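# Straighten a misaligned stack of magnetic blocks

## Task

Realign the skewed tower of magnetic blocks so each block sits squarely and evenly on the one beneath it, then open the grippers and release everything.

## Robot and tools

ROBOT. Two 6-joint arms, left_arm and right_arm, each with a parallel two-finger gripper. Bases in the scene frame: left_arm at (-0.013, +0.370, 0) with quat_wxyz (+0.999, 0, 0, +0.053); right_arm at (-0.027, -0.298, 0) with quat_wxyz (+1.000, 0, 0, +0.026). Joint ranges (rad), base to hand: waist -2.618 to 3.054, shoulder 0.000 to 3.142, elbow 0.000 to 3.142, wrist pitch -1.571 to 1.571, wrist yaw -1.571 to 1.571, wrist roll -2.094 to 2.094. The elbow never quite fully straightens.

FRAME. One shared scene frame: origin on the table surface midway between the arms, +z up, +x pointing out across the table, left_arm on the +y side. The arm names say nothing about which side of a picture an arm appears on. On each gripper, the fingers extend along its local +z and close along its local y. end_effector_position is the spot between the finger pads, roughly 1 cm short of the fingertips.

ROW FORMAT. Every command row is one flat list of 16 numbers covering both arms, even if only one moves: left_arm x, y, z, qw, qx, qy, qz, opening, then right_arm the same eight. x, y, z are an absolute target position for end_effector_position in metres, scene frame; qw..qz an absolute target orientation (w first), scene frame. Opening runs from -1 (shut) to +1 (fully open, 0.094 m). Optionally 12 more numbers in [0, 1] may follow: stiffness multipliers on each joint's position gain, left_arm's six then right_arm's six, in Joint positions order; they persist until rewritten.

execute_actions(actions): a list of up to 15 actions; each action is a list of up to 15 rows, one row per 1/30 s control step. If an action has fewer than 15 rows, its final row repeats to fill out the 15 steps. An empty list just reports state and images. Safety check: if any target lies over 0.6 m from that gripper's current position along any of the gripper's own axes, the action is rejected for both arms; if the first action fails this against the latest reported state, or any action is malformed, nothing runs.

move(target, speed, blocking): target is one 16-number row (same layout, absolute poses). Each gripper travels a straight line toward its pose; both finish together, over 0.5 to 10 s, and are cut off at 10 s. speed is the top path speed in m/s, 0.002 to 0.5, default 0.25; rotation is capped at twice that value in rad/s, taking the shorter direction. Paths ignore obstacles and the other arm. Hands lag, drift off the line, and may exceed speed, particularly near full reach. Faster contact hits harder; aiming deeper past a contact presses harder. Opening is applied at the start. The result adds a move: line with the outcome (done, off_target, moving, held, fault) and any limits (paced = pose clipped; held = some steps blocked, after which the arm may jump faster), plus each gripper's distance to its pose. If only one arm is named, the other finished fine. blocking=false returns after 0.5 s while motion continues; check with wait(0); other moves and execute_actions are refused until the move ends, so call wait or stop.

wait(seconds): 0 to 10; arms hold their last command; returns early when a running move ends. stop(): brakes a running move (needs stopping distance; fingers keep moving). zoom_image(camera, region): camera is cam_head_left, cam_head_right, cam_left_wrist or cam_right_wrist; region is [x0, y0, x1, y1] in image pixels from the top-left, at most 504 by 504. read_manual(section): only "licences"; no motion. finished_scene(scene): pass the current scene number; irreversible; reports success. Answering without any tool call ends the session.

CONTROL BEHAVIOUR. Each control step, the commanded pose is limited to 70 mm and 16 degrees away from the measured hand pose, then solved by damped inverse kinematics, favouring position over orientation. Far targets therefore need several actions; after an action the arm only continues to its last clipped pose. Arms often stop a centimetre or more from the goal, usually low. To keep an orientation, repeat your own target quaternion each row rather than the reported one. To park an arm, resend its complete last reported pose and desired opening in every call. The simulation keeps running while you compose a reply; the robot holds its last command meanwhile.

RESULTS. State line: `left_arm: …` | `right_arm: …`, each gripper's position and quaternion (printed positions can be slightly wrong, more so at long reach). Hand target lines show where the controller is currently heading. grip_measured is the finger opening on the command scale; the last Joint positions value is the opening in metres; each gripper's reading may be off up to about 1 mm. Step readings list positions at some steps; HELD marks an arm whose row was partly held back. A pose unreachable line means the clearance check altered or blocked that arm's command. FAULT lines report arm stops. Images arrive in order cam_head_left (504x504), cam_head_right (504x504), cam_left_wrist (616x616, fisheye), cam_right_wrist (616x616, fisheye); calibration K, D and T_world_to_cam are supplied and may be off by a few degrees and millimetres.

GRIPPING. To hold something, command an opening below grip_measured: roughly 0.03 lower is firm, less is gentler. Pad force tops out near 50 to 62 N, lower for very thin parts, with a brief spike on first contact. Held objects may occasionally be jerked, and loose ones nudged.

AVOID. Anything leaving the table (fails the task), drops, slips, slams, hard pushes, and the arms bumping or pressing each other. Holding loads heats motors: MOTOR HOT at 75 °C, a 10 s arm stop at 90 °C, and at 100 °C the arm and gripper go limp and fall. Blocked arms keep pushing until given a new command.

Each tool is called by a JSON object that holds its "method" and its "body".

## Session

{"method": "execute_actions", "body": {"actions": []}}

Scene clock: 0.00 s.
left_arm: end_effector_position=(+0.0614, +0.5564, +0.1135) grip_measured=+1.000 end_effector_quat_wxyz=(-0.083, -0.586, +0.803, +0.070) | right_arm: end_effector_position=(+0.4205, -0.3028, +0.1099) grip_measured=+1.000 end_effector_quat_wxyz=(+0.060, -0.100, +0.989, +0.091)
Joint positions: left_arm=[ 0.912  1.387  1.065 -1.35  -0.192 -0.252  0.094] | right_arm=[-0.145  2.197  2.041 -1.332 -0.202 -0.286  0.094]
Joint velocities: left_arm=[-0.007 -0.002 -0.007 -0.007 -0.051 -0.037  0.   ] | right_arm=[ 0.002 -0.002 -0.007  0.022 -0.037 -0.081  0.   ]
Hand target (left_arm): +0.062, +0.558, +0.115; -0.079, -0.587, +0.802, +0.074
Hand target (right_arm): +0.425, -0.302, +0.121; +0.079, -0.103, +0.987, +0.091
Joint stiffness scale: left_arm=[1. 1. 1. 1. 1. 1.] | right_arm=[1. 1. 1. 1. 1. 1.]

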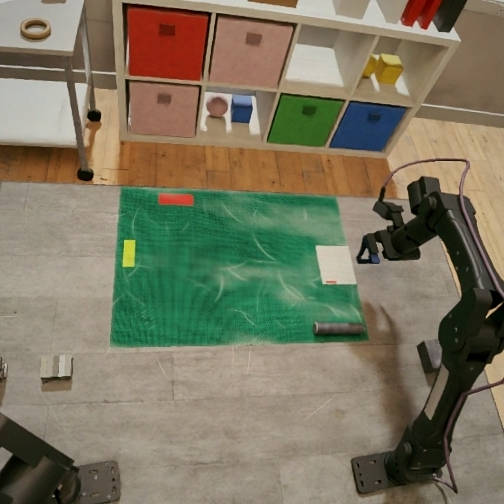

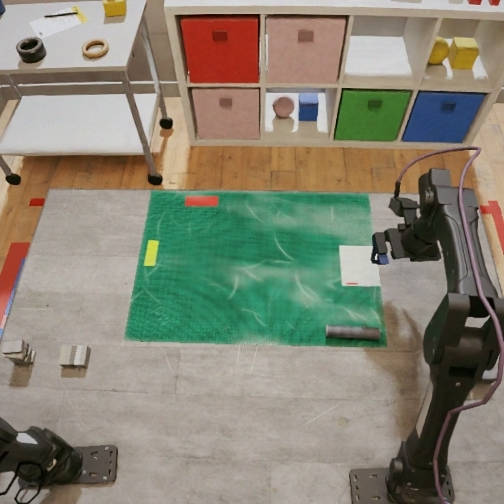

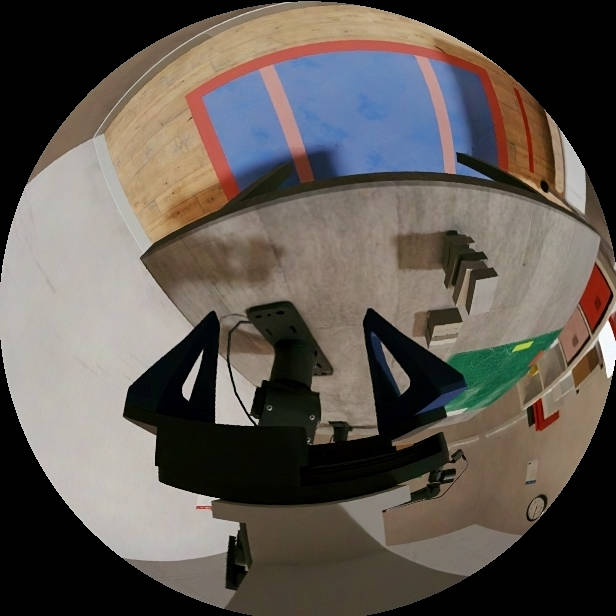

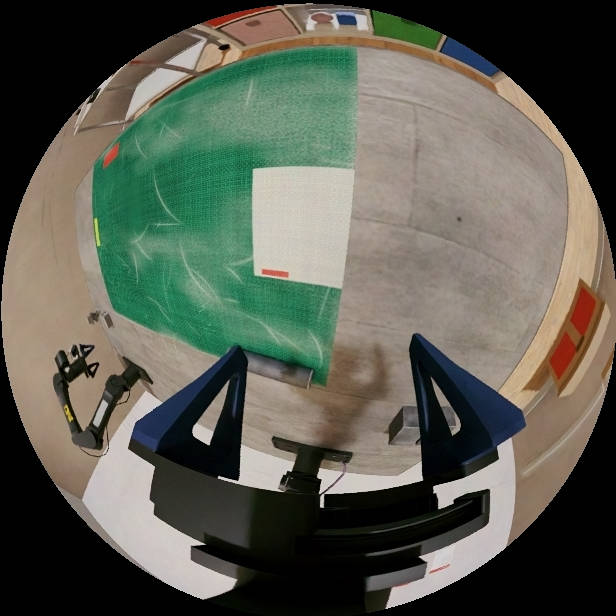

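{"method": "zoom_image", "body": {"camera": "cam_head_right", "region": [0, 320, 120, 390]}}

{"method": "zoom_image", "body": {"camera": "cam_left_wrist", "region": [380, 210, 520, 360]}}

Region (0, 320, 120, 390) of cam_head_right's 504x504 image, scaled by 4.200, with more detail than that image has; it fills the top 294 rows of this view, and the rest is white.

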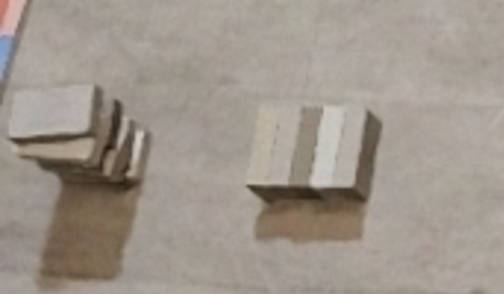

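Region (380, 210, 520, 360) of cam_left_wrist's 616x616 image, scaled by 3.360, with more detail than that image has; it fills the left 470 columns of this view, and the rest is white.

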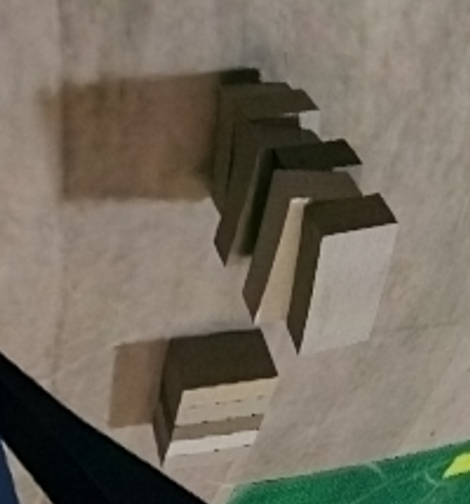

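{"method": "move", "body": {"target": [0.15, 0.54, 0.25, 0.0, -0.586, 0.81, 0.0, 1.0, 0.4205, -0.3028, 0.11, 0.06, -0.1, 0.989, 0.091, 1.0], "speed": 0.3}}

Scene clock: 9.63 s.
left_arm: end_effector_position=(+0.1486, +0.5420, +0.2442) grip_measured=+1.000 end_effector_quat_wxyz=(+0.107, -0.581, +0.807, +0.022) | right_arm: end_effector_position=(+0.4205, -0.3028, +0.1099) grip_measured=+1.000 end_effector_quat_wxyz=(+0.060, -0.100, +0.989, +0.091)
Joint positions: left_arm=[ 0.707  1.328  1.547 -1.571 -0.003 -0.436  0.094] | right_arm=[-0.145  2.197  2.041 -1.332 -0.202 -0.286  0.094]
Joint velocities: left_arm=[ 0.002 -0.002 -0.002  0.022  0.037 -0.037  0.   ] | right_arm=[-0.012  0.007  0.002  0.022  0.022 -0.007  0.   ]
Hand target (left_arm): +0.149, +0.540, +0.249; +0.112, -0.582, +0.805, +0.020
Hand target (right_arm): +0.421, -0.303, +0.110; +0.060, -0.100, +0.989, +0.091
Off the commanded pose (left_arm): 0.006 m, 13 deg.
Off the commanded pose (right_arm): 0.000 m, 0 deg.
Joint stiffness scale: left_arm=[1. 1. 1. 1. 1. 1.] | right_arm=[1. 1. 1. 1. 1. 1.]
joint sent to its limit (left arm) — the command would take joint 4 (wrist pitch) past its lower limit, so that joint was sent only as far as its limit.
move: off_target (left_arm)
camera_calibration (this result's frames):
cam_left_wrist: T_world_to_cam=[[0.943536, -0.271572, 0.189705, -0.0491797], [-0.331106, -0.755151, 0.565788, 0.3273], [-0.0103962, -0.596654, -0.802431, 0.644954], [0, 0, 0, 1]] pos_world=[0.161479, 0.618619, 0.341679]

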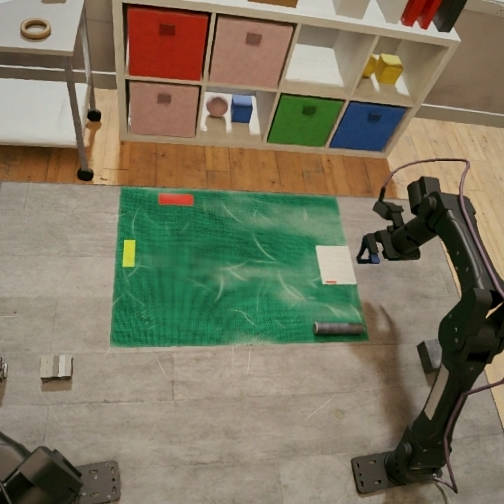

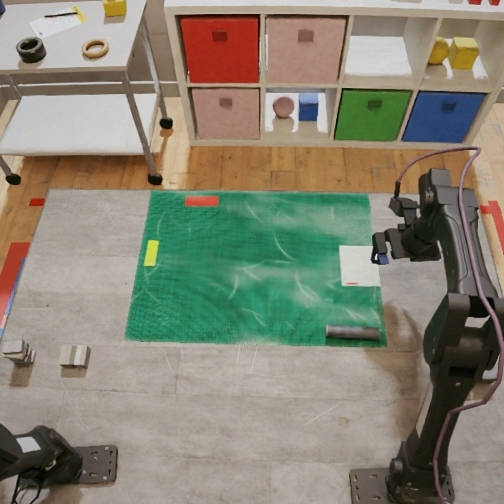

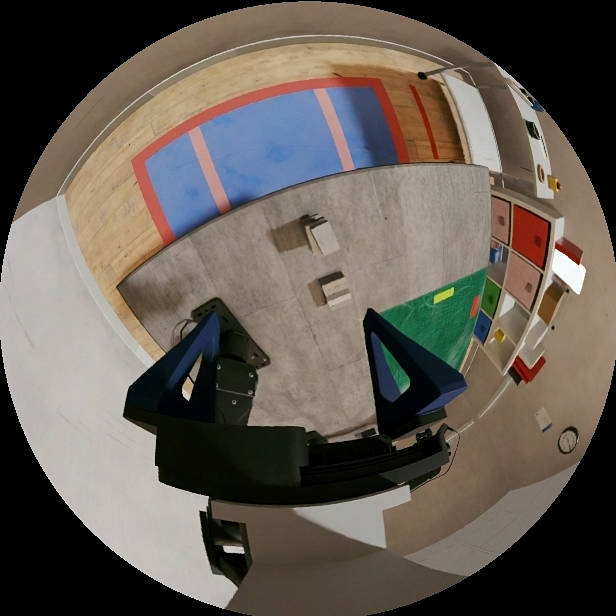

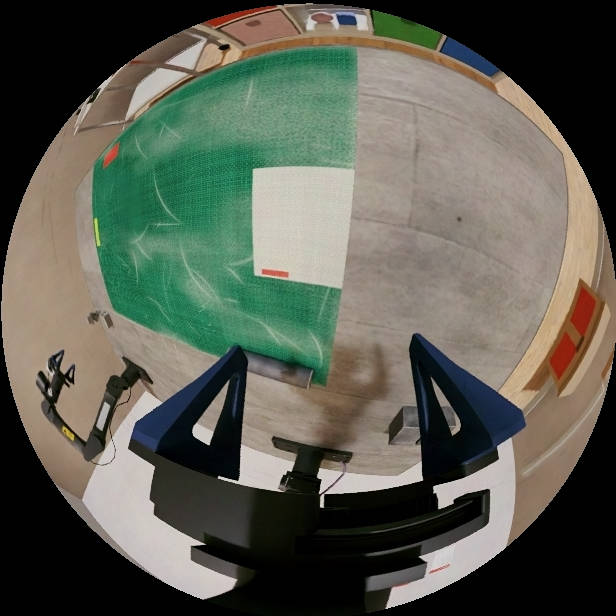

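{"method": "zoom_image", "body": {"camera": "cam_left_wrist", "region": [260, 190, 380, 320]}}

Region (260, 190, 380, 320) of cam_left_wrist's 616x616 image, scaled by 3.877, with more detail than that image has; it fills the left 465 columns of this view, and the rest is white.

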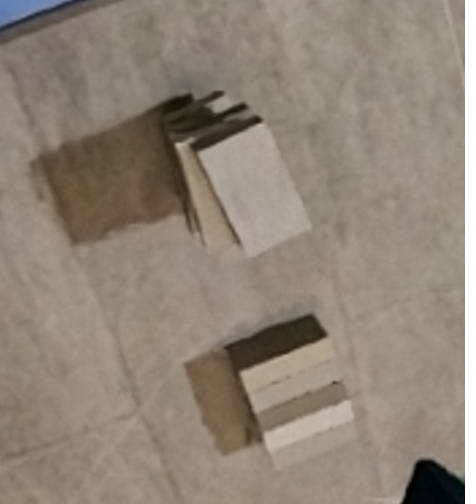

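{"method": "move", "body": {"target": [0.19, 0.535, 0.13, 0.0, -0.707, 0.707, 0.0, 1.0, 0.4205, -0.3028, 0.11, 0.06, -0.1, 0.989, 0.091, 1.0], "speed": 0.25}}

Scene clock: 38.43 s.
left_arm: end_effector_position=(+0.1900, +0.5378, +0.1337) grip_measured=+1.000 end_effector_quat_wxyz=(+0.002, -0.707, +0.708, +0.001) | right_arm: end_effector_position=(+0.4205, -0.3028, +0.1099) grip_measured=+1.000 end_effector_quat_wxyz=(+0.060, -0.100, +0.989, +0.091)
Joint positions: left_arm=[ 0.582  1.535  1.294 -1.326 -0.001 -0.882  0.094] | right_arm=[-0.145  2.197  2.041 -1.332 -0.202 -0.286  0.094]
Joint velocities: left_arm=[-0.002 -0.017 -0.007 -0.022  0.007 -0.051  0.   ] | right_arm=[-0.012 -0.012 -0.012 -0.051 -0.007  0.007  0.   ]
Hand target (left_arm): +0.191, +0.536, +0.130; +0.000, +0.707, -0.707, -0.002
Hand target (right_arm): +0.421, -0.303, +0.110; +0.060, -0.100, +0.989, +0.091
Off the commanded pose (left_arm): 0.005 m, 0 deg.
Off the commanded pose (right_arm): 0.000 m, 0 deg.
Joint stiffness scale: left_arm=[1. 1. 1. 1. 1. 1.] | right_arm=[1. 1. 1. 1. 1. 1.]
move: done
camera_calibration (this result's frames):
cam_left_wrist: T_world_to_cam=[[0.993486, 0.0675308, 0.0917915, -0.247204], [-0.0192254, -0.694624, 0.719116, 0.287977], [0.112323, -0.716196, -0.688801, 0.579947], [0, 0, 0, 1]] pos_world=[0.185988, 0.632085, 0.215071]

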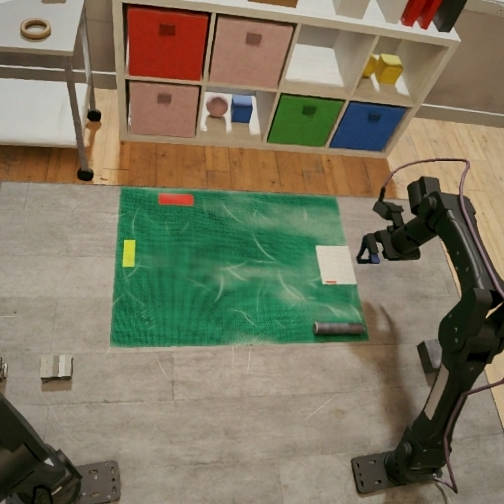

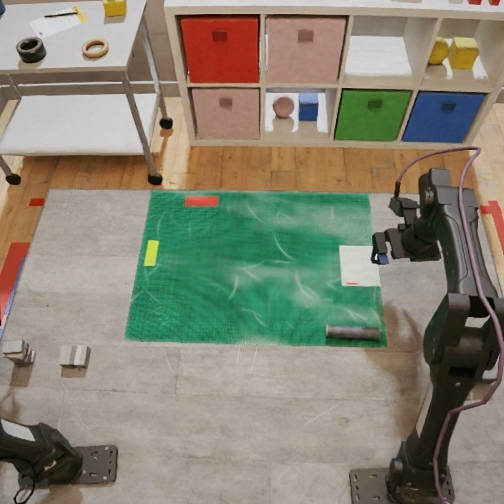

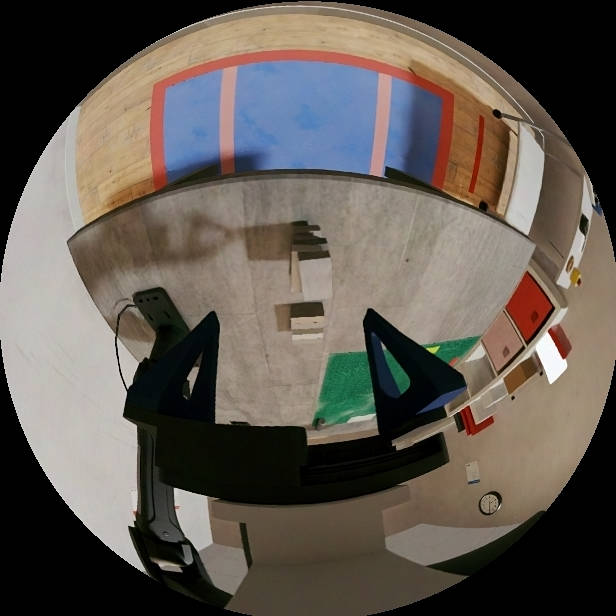

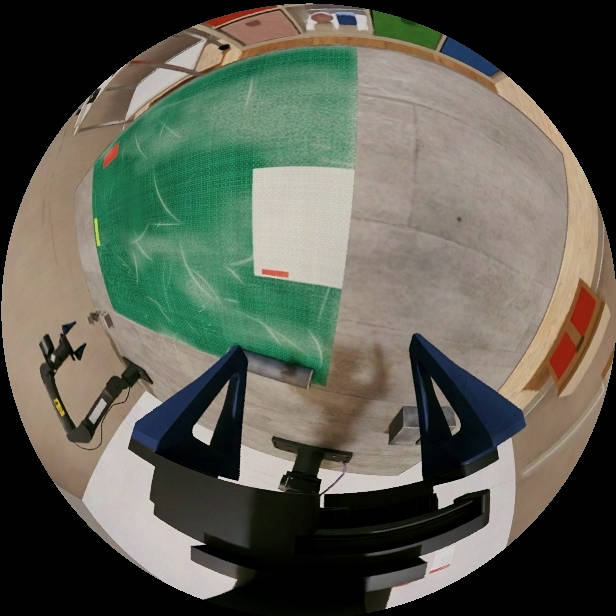

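{"method": "zoom_image", "body": {"camera": "cam_left_wrist", "region": [250, 210, 370, 350]}}

Region (250, 210, 370, 350) of cam_left_wrist's 616x616 image, scaled by 3.600, with more detail than that image has; it fills the left 432 columns of this view, and the rest is white.

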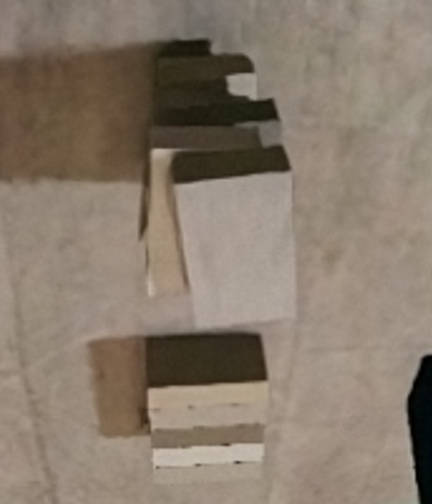

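{"method": "move", "body": {"target": [0.21, 0.515, 0.11, 0.0, -0.707, 0.707, 0.0, 1.0, 0.4205, -0.3028, 0.11, 0.06, -0.1, 0.989, 0.091, 1.0], "speed": 0.15}}

Scene clock: 67.90 s.
left_arm: end_effector_position=(+0.2112, +0.5169, +0.1185) grip_measured=+1.000 end_effector_quat_wxyz=(+0.012, -0.706, +0.708, -0.004) | right_arm: end_effector_position=(+0.4205, -0.3028, +0.1099) grip_measured=+1.000 end_effector_quat_wxyz=(+0.060, -0.100, +0.989, +0.091)
Joint positions: left_arm=[ 0.475  1.535  1.233 -1.244  0.004 -0.987  0.094] | right_arm=[-0.145  2.197  2.041 -1.332 -0.202 -0.286  0.094]
Joint velocities: left_arm=[-0.027 -0.017  0.002  0.11   0.007  0.007  0.   ] | right_arm=[-0.007  0.017 -0.012 -0.007  0.066  0.007  0.   ]
Hand target (left_arm): +0.210, +0.515, +0.110; +0.000, +0.707, -0.707, -0.000
Hand target (right_arm): +0.421, -0.303, +0.110; +0.060, -0.100, +0.989, +0.091
Off the commanded pose (left_arm): 0.009 m, 1 deg.
Off the commanded pose (right_arm): 0.000 m, 0 deg.
Joint stiffness scale: left_arm=[1. 1. 1. 1. 1. 1.] | right_arm=[1. 1. 1. 1. 1. 1.]
move: done
camera_calibration (this result's frames):
cam_left_wrist: T_world_to_cam=[[0.991521, 0.0648816, 0.112589, -0.266121], [-0.0353083, -0.699315, 0.713941, 0.291287], [0.125056, -0.711863, -0.691095, 0.5475], [0, 0, 0, 1]] pos_world=[0.205681, 0.610712, 0.200375]

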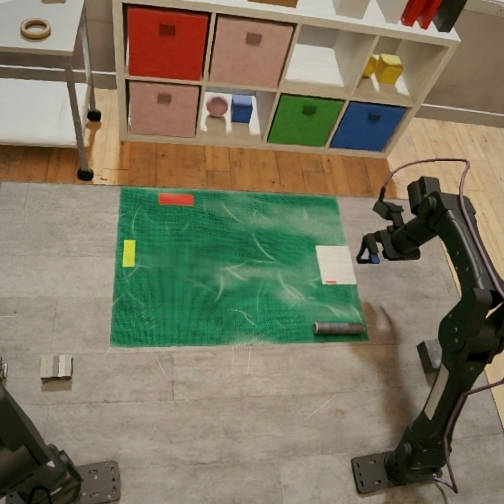

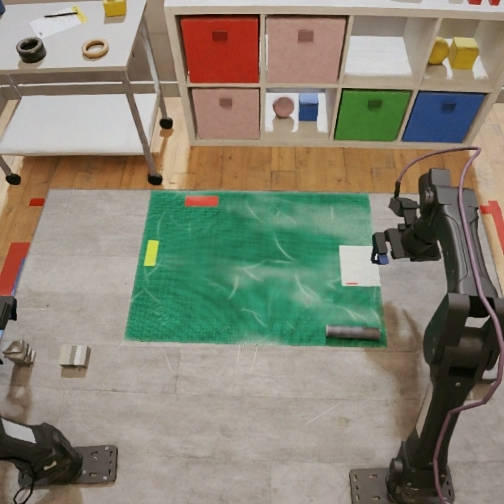

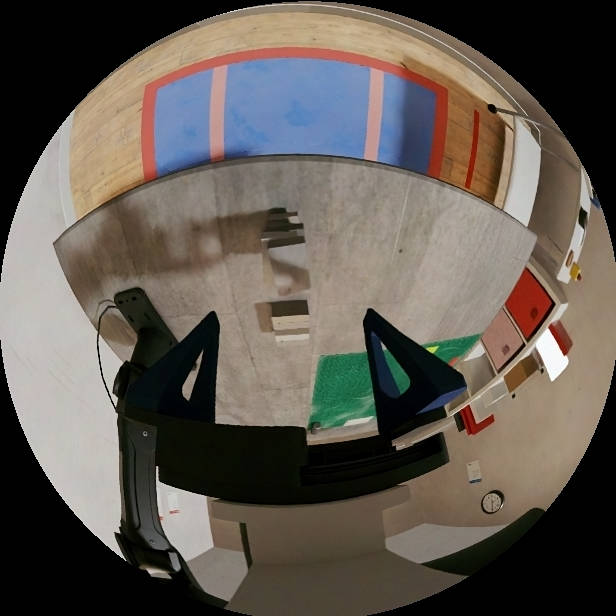

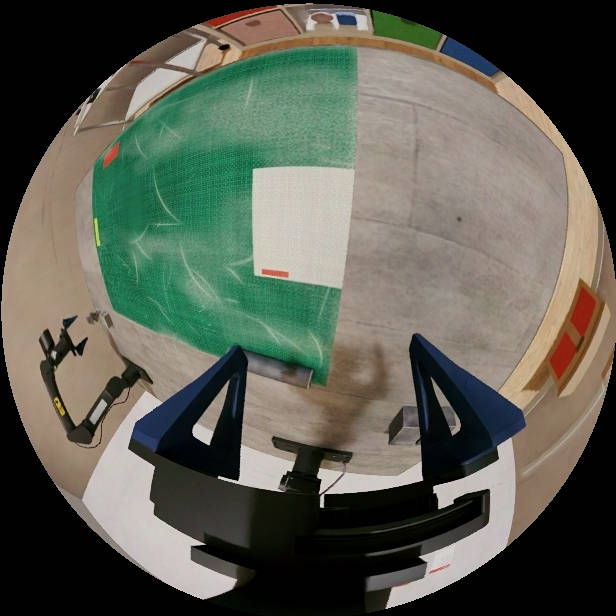

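{"method": "zoom_image", "body": {"camera": "cam_left_wrist", "region": [200, 195, 380, 355]}}

Region (200, 195, 380, 355) of cam_left_wrist's 616x616 image, scaled by 2.800, with more detail than that image has.

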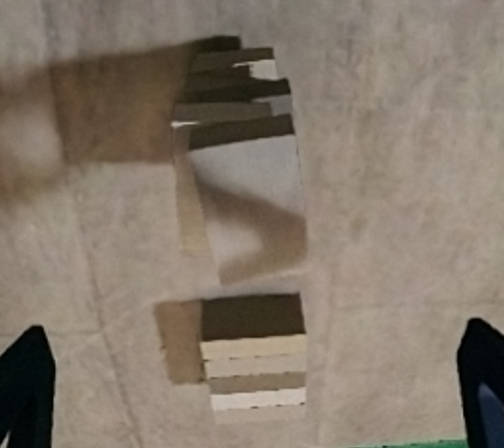

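{"method": "move", "body": {"target": [0.21, 0.515, 0.04, 0.0, -0.707, 0.707, 0.0, 1.0, 0.4205, -0.3028, 0.11, 0.06, -0.1, 0.989, 0.091, 1.0], "speed": 0.08}}

Scene clock: 79.07 s.
left_arm: end_effector_position=(+0.2127, +0.5178, +0.0456) grip_measured=+1.000 end_effector_quat_wxyz=(+0.007, -0.707, +0.707, -0.004) | right_arm: end_effector_position=(+0.4205, -0.3028, +0.1099) grip_measured=+1.000 end_effector_quat_wxyz=(+0.060, -0.100, +0.989, +0.091)
Joint positions: left_arm=[ 0.475  1.61   1.011 -0.958  0.004 -0.989  0.094] | right_arm=[-0.145  2.197  2.041 -1.332 -0.202 -0.286  0.094]
Joint velocities: left_arm=[ 0.002 -0.022 -0.007 -0.066 -0.022  0.022  0.   ] | right_arm=[-0.002  0.017 -0.007 -0.051 -0.007 -0.007  0.   ]
Hand target (left_arm): +0.211, +0.515, +0.040; -0.000, +0.707, -0.707, -0.000
Hand target (right_arm): +0.421, -0.303, +0.110; +0.060, -0.100, +0.989, +0.091
Off the commanded pose (left_arm): 0.007 m, 1 deg.
Off the commanded pose (right_arm): 0.000 m, 0 deg.
Joint stiffness scale: left_arm=[1. 1. 1. 1. 1. 1.] | right_arm=[1. 1. 1. 1. 1. 1.]
move: done
camera_calibration (this result's frames):
cam_left_wrist: T_world_to_cam=[[0.992244, 0.0677729, 0.104202, -0.260715], [-0.027941, -0.695232, 0.718242, 0.34016], [0.121122, -0.715583, -0.687947, 0.500167], [0, 0, 0, 1]] pos_world=[0.207617, 0.612071, 0.126938]

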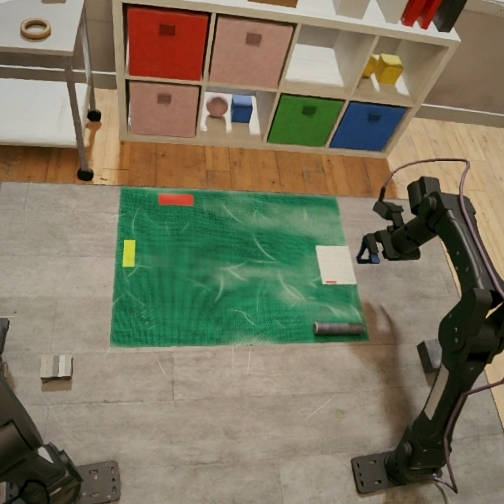

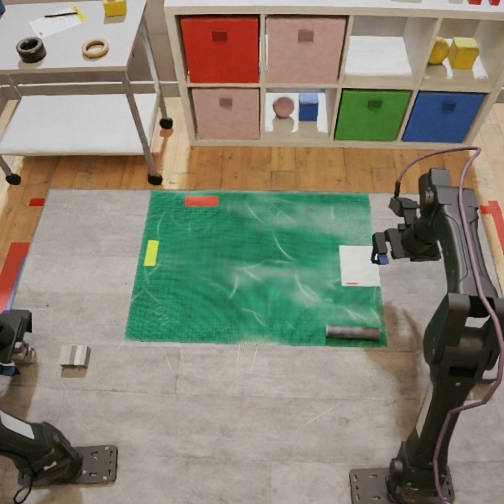

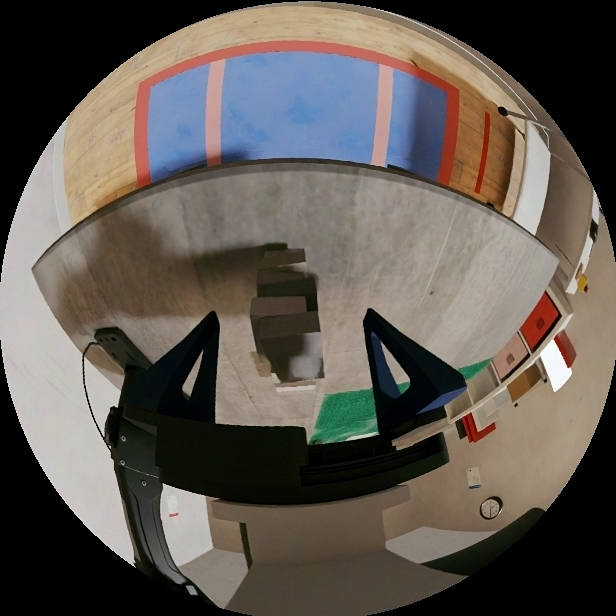

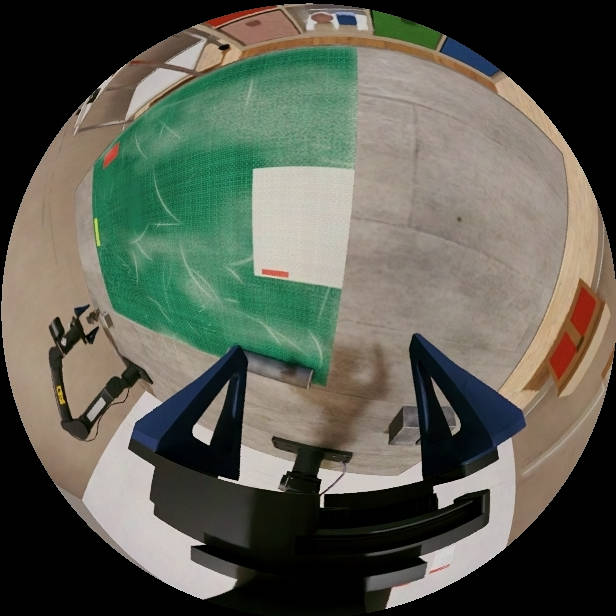

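{"method": "zoom_image", "body": {"camera": "cam_left_wrist", "region": [200, 230, 380, 400]}}

Region (200, 230, 380, 400) of cam_left_wrist's 616x616 image, scaled by 2.800, with more detail than that image has.

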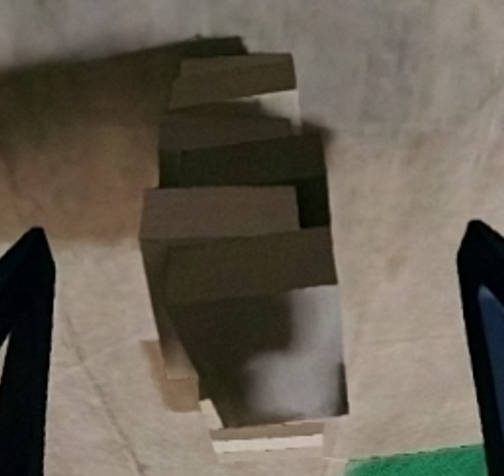

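{"method": "move", "body": {"target": [0.21, 0.515, 0.012, 0.0, -0.707, 0.707, 0.0, 1.0, 0.4205, -0.3028, 0.11, 0.06, -0.1, 0.989, 0.091, 1.0], "speed": 0.04}}

Scene clock: 88.10 s.
left_arm: end_effector_position=(+0.2136, +0.5183, +0.0184) grip_measured=+1.000 end_effector_quat_wxyz=(+0.009, -0.707, +0.707, -0.004) | right_arm: end_effector_position=(+0.4205, -0.3028, +0.1099) grip_measured=+1.000 end_effector_quat_wxyz=(+0.060, -0.100, +0.989, +0.091)
Joint positions: left_arm=[ 0.475  1.654  0.941 -0.839  0.005 -0.989  0.094] | right_arm=[-0.145  2.197  2.041 -1.332 -0.202 -0.286  0.094]
Joint velocities: left_arm=[ 0.002  0.007 -0.007  0.051 -0.037 -0.007  0.   ] | right_arm=[-0.002  0.007 -0.012 -0.11   0.037  0.007  0.   ]
Hand target (left_arm): +0.210, +0.515, +0.012; -0.000, +0.707, -0.707, -0.000
Hand target (right_arm): +0.421, -0.303, +0.110; +0.060, -0.100, +0.989, +0.091
Off the commanded pose (left_arm): 0.008 m, 1 deg.
Off the commanded pose (right_arm): 0.000 m, 0 deg.
Joint stiffness scale: left_arm=[1. 1. 1. 1. 1. 1.] | right_arm=[1. 1. 1. 1. 1. 1.]
move: done
camera_calibration (this result's frames):
cam_left_wrist: T_world_to_cam=[[0.991824, 0.0679353, 0.108026, -0.25886], [-0.030349, -0.696662, 0.716758, 0.361337], [0.123951, -0.714176, -0.688904, 0.480403], [0, 0, 0, 1]] pos_world=[0.208164, 0.612407, 0.0999238]

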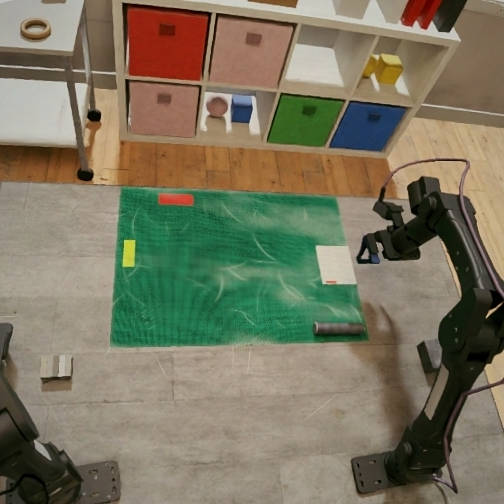

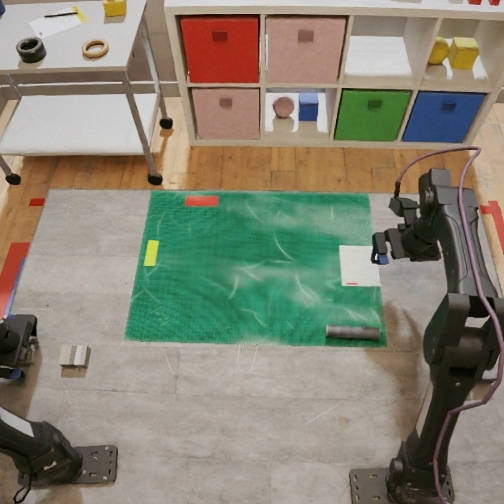

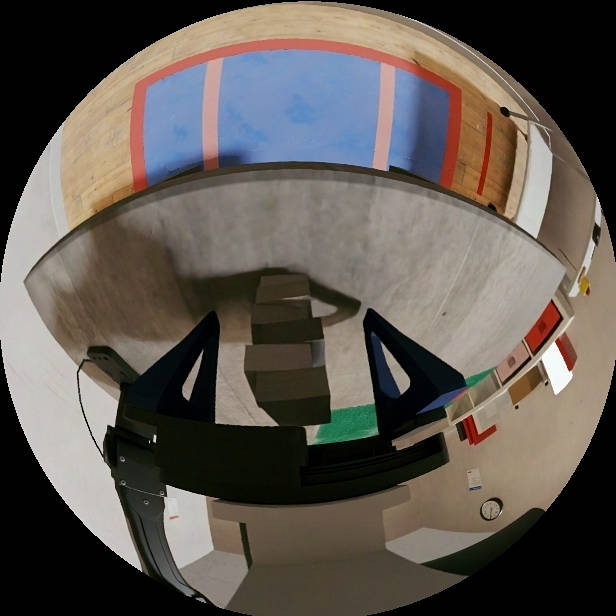

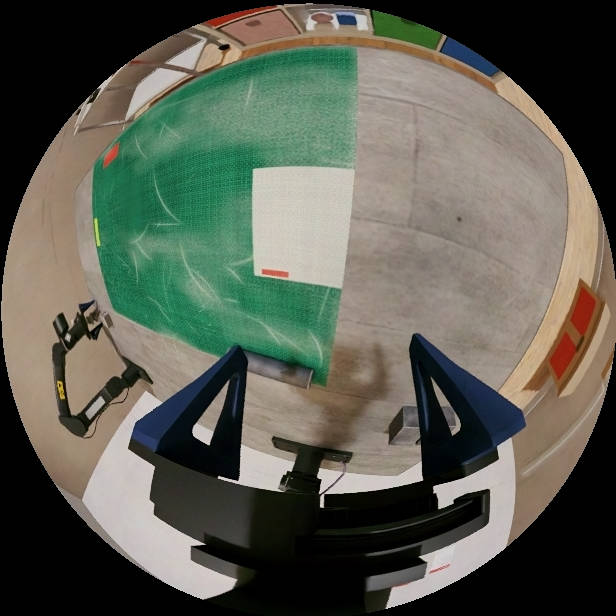

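{"method": "move", "body": {"target": [0.21, 0.515, 0.007, 0.0, -0.707, 0.707, 0.0, 0.2, 0.4205, -0.3028, 0.11, 0.06, -0.1, 0.989, 0.091, 1.0], "speed": 0.03}}

Scene clock: 94.30 s.
left_arm: end_effector_position=(+0.2142, +0.5187, +0.0158) grip_measured=+0.203 end_effector_quat_wxyz=(+0.013, -0.707, +0.707, -0.005) | right_arm: end_effector_position=(+0.4205, -0.3028, +0.1099) grip_measured=+1.000 end_effector_quat_wxyz=(+0.060, -0.100, +0.989, +0.091)
Joint positions: left_arm=[ 0.475  1.654  0.929 -0.819  0.005 -0.989  0.057] | right_arm=[-0.145  2.197  2.041 -1.332 -0.202 -0.286  0.094]
Joint velocities: left_arm=[ 0.012  0.002 -0.017 -0.007 -0.037  0.022  0.   ] | right_arm=[ 0.012  0.007 -0.007 -0.007  0.037  0.051  0.   ]
Hand target (left_arm): +0.210, +0.515, +0.007; -0.000, +0.707, -0.707, -0.000
Hand target (right_arm): +0.421, -0.303, +0.110; +0.060, -0.100, +0.989, +0.091
Off the commanded pose (left_arm): 0.010 m, 2 deg.
Off the commanded pose (right_arm): 0.000 m, 0 deg.
Joint stiffness scale: left_arm=[1. 1. 1. 1. 1. 1.] | right_arm=[1. 1. 1. 1. 1. 1.]
move: done
camera_calibration (this result's frames):
cam_left_wrist: T_world_to_cam=[[0.991041, 0.0674212, 0.115295, -0.258876], [-0.0353666, -0.699953, 0.713312, 0.366328], [0.128794, -0.710999, -0.691298, 0.476168], [0, 0, 0, 1]] pos_world=[0.208185, 0.612421, 0.0977148]

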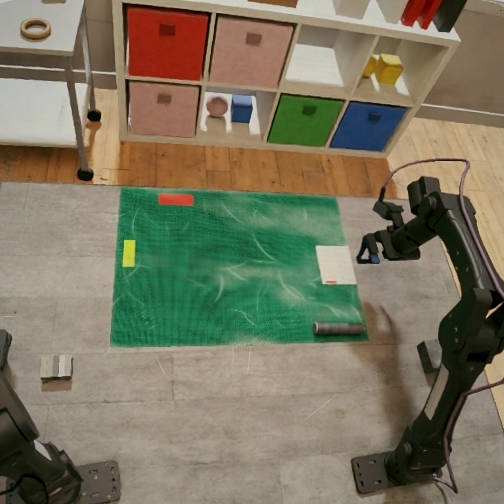

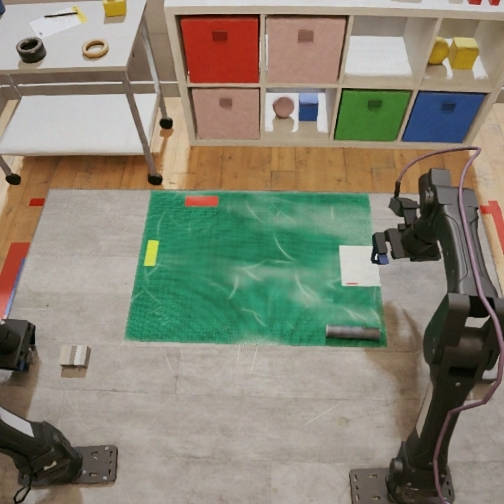

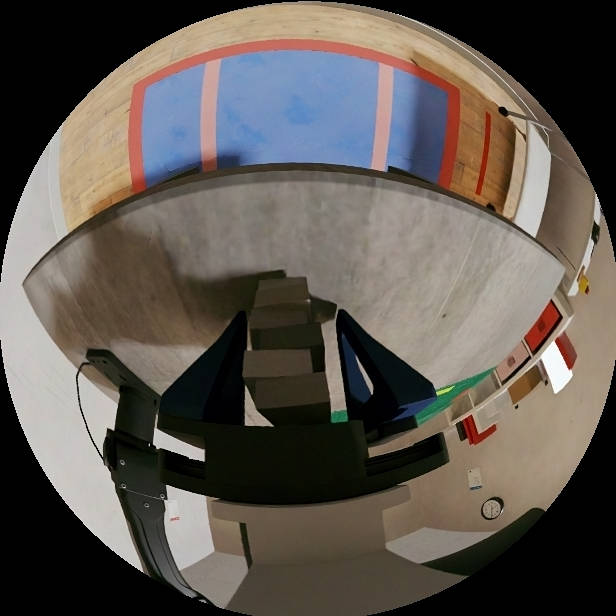

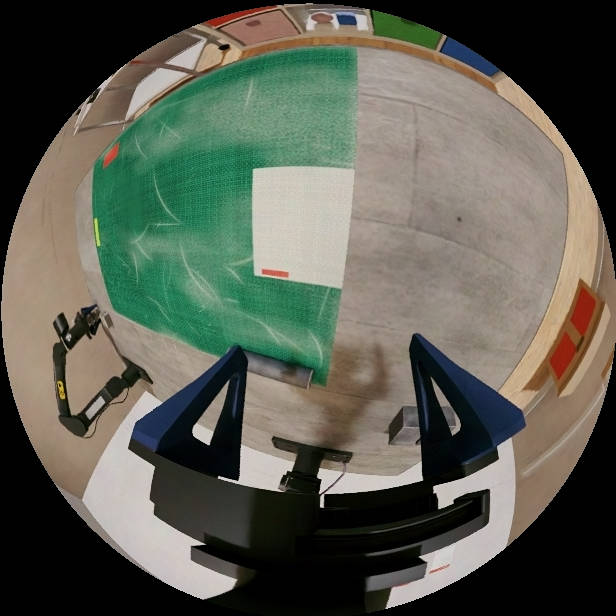

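Now close gradually.

{"method": "execute_actions", "body": {"actions": [[[0.21, 0.515, 0.007, 0.0, -0.707, 0.707, 0.0, 0.1, 0.4205, -0.3028, 0.11, 0.06, -0.1, 0.989, 0.091, 1.0],[0.21, 0.515, 0.007, 0.0, -0.707, 0.707, 0.0, 0.05, 0.4205, -0.3028, 0.11, 0.06, -0.1, 0.989, 0.091, 1.0],[0.21, 0.515, 0.007, 0.0, -0.707, 0.707, 0.0, 0.0, 0.4205, -0.3028, 0.11, 0.06, -0.1, 0.989, 0.091, 1.0],[0.21, 0.515, 0.007, 0.0, -0.707, 0.707, 0.0, -0.05, 0.4205, -0.3028, 0.11, 0.06, -0.1, 0.989, 0.091, 1.0],[0.21, 0.515, 0.007, 0.0, -0.707, 0.707, 0.0, -0.1, 0.4205, -0.3028, 0.11, 0.06, -0.1, 0.989, 0.091, 1.0],[0.21, 0.515, 0.007, 0.0, -0.707, 0.707, 0.0, -0.13, 0.4205, -0.3028, 0.11, 0.06, -0.1, 0.989, 0.091, 1.0],[0.21, 0.515, 0.007, 0.0, -0.707, 0.707, 0.0, -0.16, 0.4205, -0.3028, 0.11, 0.06, -0.1, 0.989, 0.091, 1.0],[0.21, 0.515, 0.007, 0.0, -0.707, 0.707, 0.0, -0.19, 0.4205, -0.3028, 0.11, 0.06, -0.1, 0.989, 0.091, 1.0],[0.21, 0.515, 0.007, 0.0, -0.707, 0.707, 0.0, -0.22, 0.4205, -0.3028, 0.11, 0.06, -0.1, 0.989, 0.091, 1.0],[0.21, 0.515, 0.007, 0.0, -0.707, 0.707, 0.0, -0.25, 0.4205, -0.3028, 0.11, 0.06, -0.1, 0.989, 0.091, 1.0],[0.21, 0.515, 0.007, 0.0, -0.707, 0.707, 0.0, -0.28, 0.4205, -0.3028, 0.11, 0.06, -0.1, 0.989, 0.091, 1.0],[0.21, 0.515, 0.007, 0.0, -0.707, 0.707, 0.0, -0.30, 0.4205, -0.3028, 0.11, 0.06, -0.1, 0.989, 0.091, 1.0]]]}}

Scene clock: 101.20 s.
left_arm: end_effector_position=(+0.2117, +0.5182, +0.0141) grip_measured=-0.296 end_effector_quat_wxyz=(+0.007, -0.707, +0.707, -0.001) | right_arm: end_effector_position=(+0.4205, -0.3028, +0.1099) grip_measured=+1.000 end_effector_quat_wxyz=(+0.060, -0.100, +0.989, +0.091)
Joint positions: left_arm=[ 0.475  1.661  0.929 -0.826 -0.    -0.99   0.033] | right_arm=[-0.145  2.197  2.041 -1.332 -0.202 -0.286  0.094]
Joint velocities: left_arm=[ 0.032 -0.027  0.012 -0.095 -0.022 -0.095 -0.001] | right_arm=[-0.002 -0.007  0.012 -0.139  0.022 -0.022  0.   ]
Hand target (left_arm): +0.210, +0.515, +0.007; +0.000, +0.707, -0.707, -0.000
Hand target (right_arm): +0.421, -0.303, +0.110; +0.060, -0.100, +0.989, +0.091
Off the commanded pose (left_arm): 0.008 m, 1 deg.
Off the commanded pose (right_arm): 0.000 m, 0 deg.
Joint stiffness scale: left_arm=[1. 1. 1. 1. 1. 1.] | right_arm=[1. 1. 1. 1. 1. 1.]
Step readings (end_effector_position):
0: left_arm (+0.2145, +0.5189, +0.0158) | right_arm (+0.4205, -0.3028, +0.1099)
1: left_arm (+0.2145, +0.5189, +0.0158) | right_arm (+0.4205, -0.3028, +0.1099)
2: left_arm (+0.2145, +0.5189, +0.0158) | right_arm (+0.4205, -0.3028, +0.1099)
4: left_arm (+0.2145, +0.5189, +0.0158) | right_arm (+0.4205, -0.3028, +0.1099)
8: left_arm (+0.2136, +0.5184, +0.0148) | right_arm (+0.4205, -0.3028, +0.1099)
15: end_effector_position above
camera_calibration (this result's frames):
cam_left_wrist: T_world_to_cam=[[0.992511, 0.068245, 0.101313, -0.256734], [-0.02511, -0.697692, 0.715958, 0.363647], [0.119546, -0.71314, -0.690753, 0.477996], [0, 0, 0, 1]] pos_world=[0.2068, 0.612113, 0.0958319]

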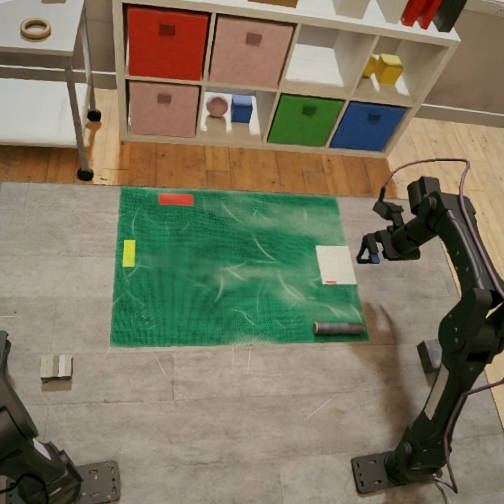

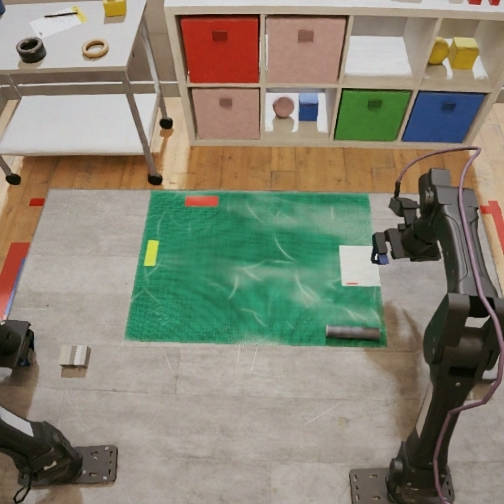

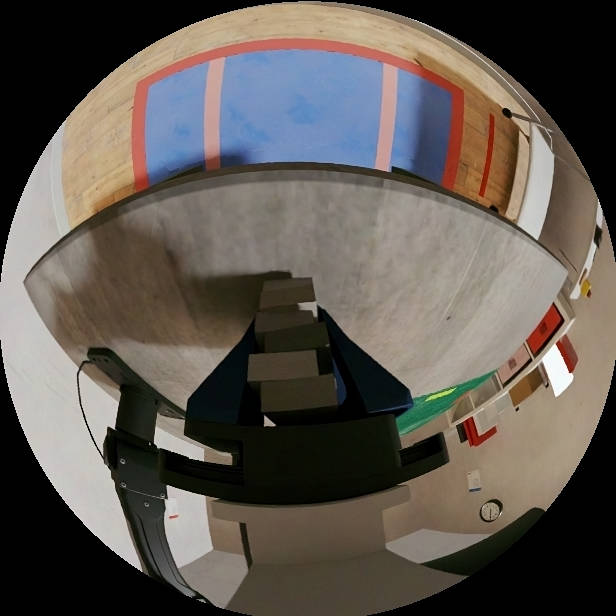

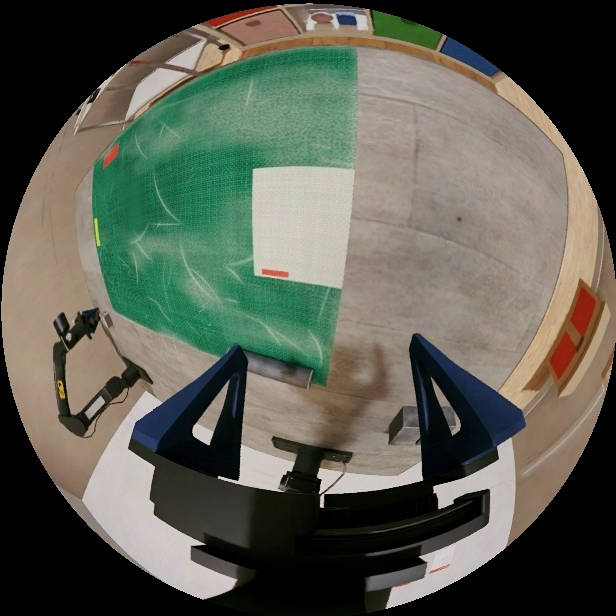

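{"method": "execute_actions", "body": {"actions": [[[0.21, 0.515, 0.007, 0.0, -0.707, 0.707, 0.0, -0.32, 0.4205, -0.3028, 0.11, 0.06, -0.1, 0.989, 0.091, 1.0],[0.21, 0.515, 0.007, 0.0, -0.707, 0.707, 0.0, -0.34, 0.4205, -0.3028, 0.11, 0.06, -0.1, 0.989, 0.091, 1.0],[0.21, 0.515, 0.007, 0.0, -0.707, 0.707, 0.0, -0.36, 0.4205, -0.3028, 0.11, 0.06, -0.1, 0.989, 0.091, 1.0],[0.21, 0.515, 0.007, 0.0, -0.707, 0.707, 0.0, -0.38, 0.4205, -0.3028, 0.11, 0.06, -0.1, 0.989, 0.091, 1.0],[0.21, 0.515, 0.007, 0.0, -0.707, 0.707, 0.0, -0.40, 0.4205, -0.3028, 0.11, 0.06, -0.1, 0.989, 0.091, 1.0],[0.21, 0.515, 0.007, 0.0, -0.707, 0.707, 0.0, -0.42, 0.4205, -0.3028, 0.11, 0.06, -0.1, 0.989, 0.091, 1.0],[0.21, 0.515, 0.007, 0.0, -0.707, 0.707, 0.0, -0.44, 0.4205, -0.3028, 0.11, 0.06, -0.1, 0.989, 0.091, 1.0],[0.21, 0.515, 0.007, 0.0, -0.707, 0.707, 0.0, -0.46, 0.4205, -0.3028, 0.11, 0.06, -0.1, 0.989, 0.091, 1.0]]]}}

Scene clock: 107.27 s.
left_arm: end_effector_position=(+0.2113, +0.5181, +0.0141) grip_measured=-0.450 end_effector_quat_wxyz=(+0.006, -0.708, +0.707, -0.001) | right_arm: end_effector_position=(+0.4205, -0.3028, +0.1099) grip_measured=+1.000 end_effector_quat_wxyz=(+0.060, -0.100, +0.989, +0.091)
Joint positions: left_arm=[ 0.475  1.661  0.929 -0.827 -0.001 -0.992  0.026] | right_arm=[-0.145  2.197  2.041 -1.332 -0.202 -0.286  0.094]
Joint velocities: left_arm=[-0.002 -0.012 -0.002 -0.007 -0.022 -0.022  0.001] | right_arm=[ 0.002  0.002 -0.007 -0.037  0.066 -0.051  0.   ]
Hand target (left_arm): +0.210, +0.515, +0.007; +0.000, +0.707, -0.707, -0.000
Hand target (right_arm): +0.421, -0.303, +0.110; +0.060, -0.100, +0.989, +0.091
Off the commanded pose (left_arm): 0.008 m, 1 deg.
Off the commanded pose (right_arm): 0.000 m, 0 deg.
Joint stiffness scale: left_arm=[1. 1. 1. 1. 1. 1.] | right_arm=[1. 1. 1. 1. 1. 1.]
Step readings (end_effector_position):
0: left_arm (+0.2117, +0.5182, +0.0141) | right_arm (+0.4205, -0.3028, +0.1099)
1: left_arm (+0.2117, +0.5182, +0.0141) | right_arm (+0.4205, -0.3028, +0.1099)
2: left_arm (+0.2119, +0.5182, +0.0141) | right_arm (+0.4205, -0.3028, +0.1099)
4: left_arm (+0.2126, +0.5181, +0.0141) | right_arm (+0.4205, -0.3028, +0.1099)
8: left_arm (+0.2114, +0.5181, +0.0141) | right_arm (+0.4205, -0.3028, +0.1099)
15: end_effector_position above
camera_calibration (this result's frames):
cam_left_wrist: T_world_to_cam=[[0.992547, 0.0701698, 0.099631, -0.25732], [-0.0225699, -0.697581, 0.716151, 0.362978], [0.119753, -0.713062, -0.690798, 0.477889], [0, 0, 0, 1]] pos_world=[0.206366, 0.612027, 0.0958151]

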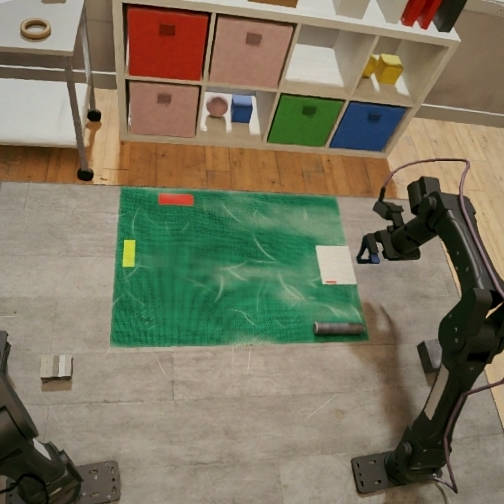

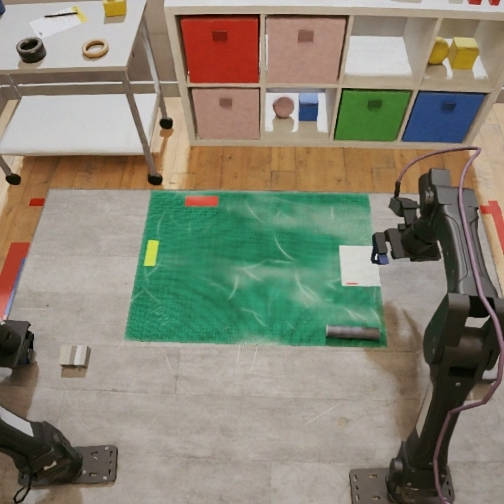

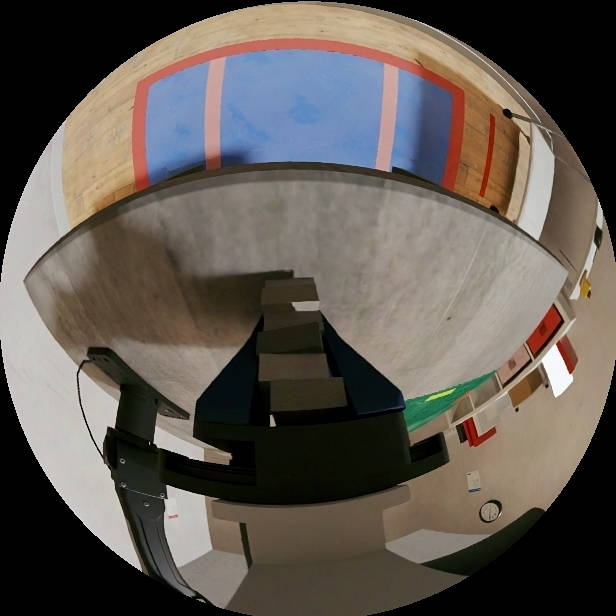

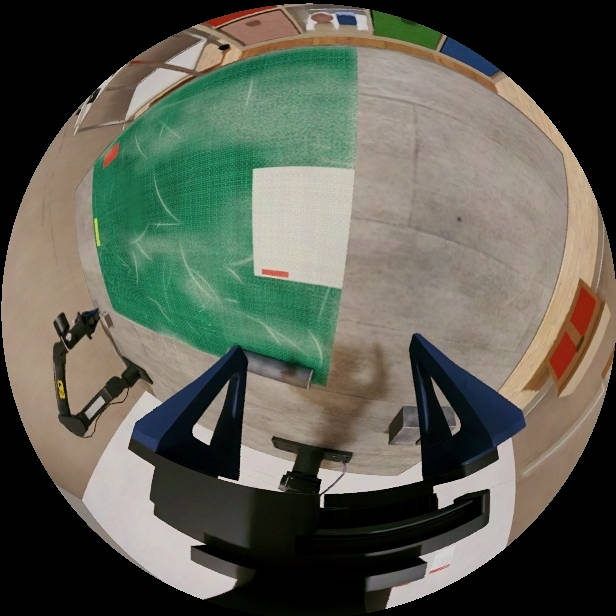

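{"method": "zoom_image", "body": {"camera": "cam_left_wrist", "region": [220, 260, 380, 430]}}

Region (220, 260, 380, 430) of cam_left_wrist's 616x616 image, scaled by 2.965, with more detail than that image has; it fills the left 474 columns of this view, and the rest is white.

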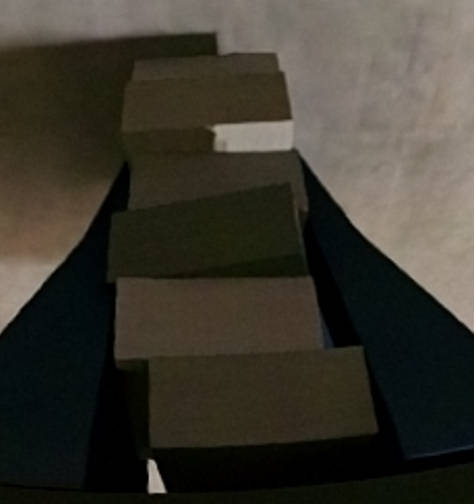

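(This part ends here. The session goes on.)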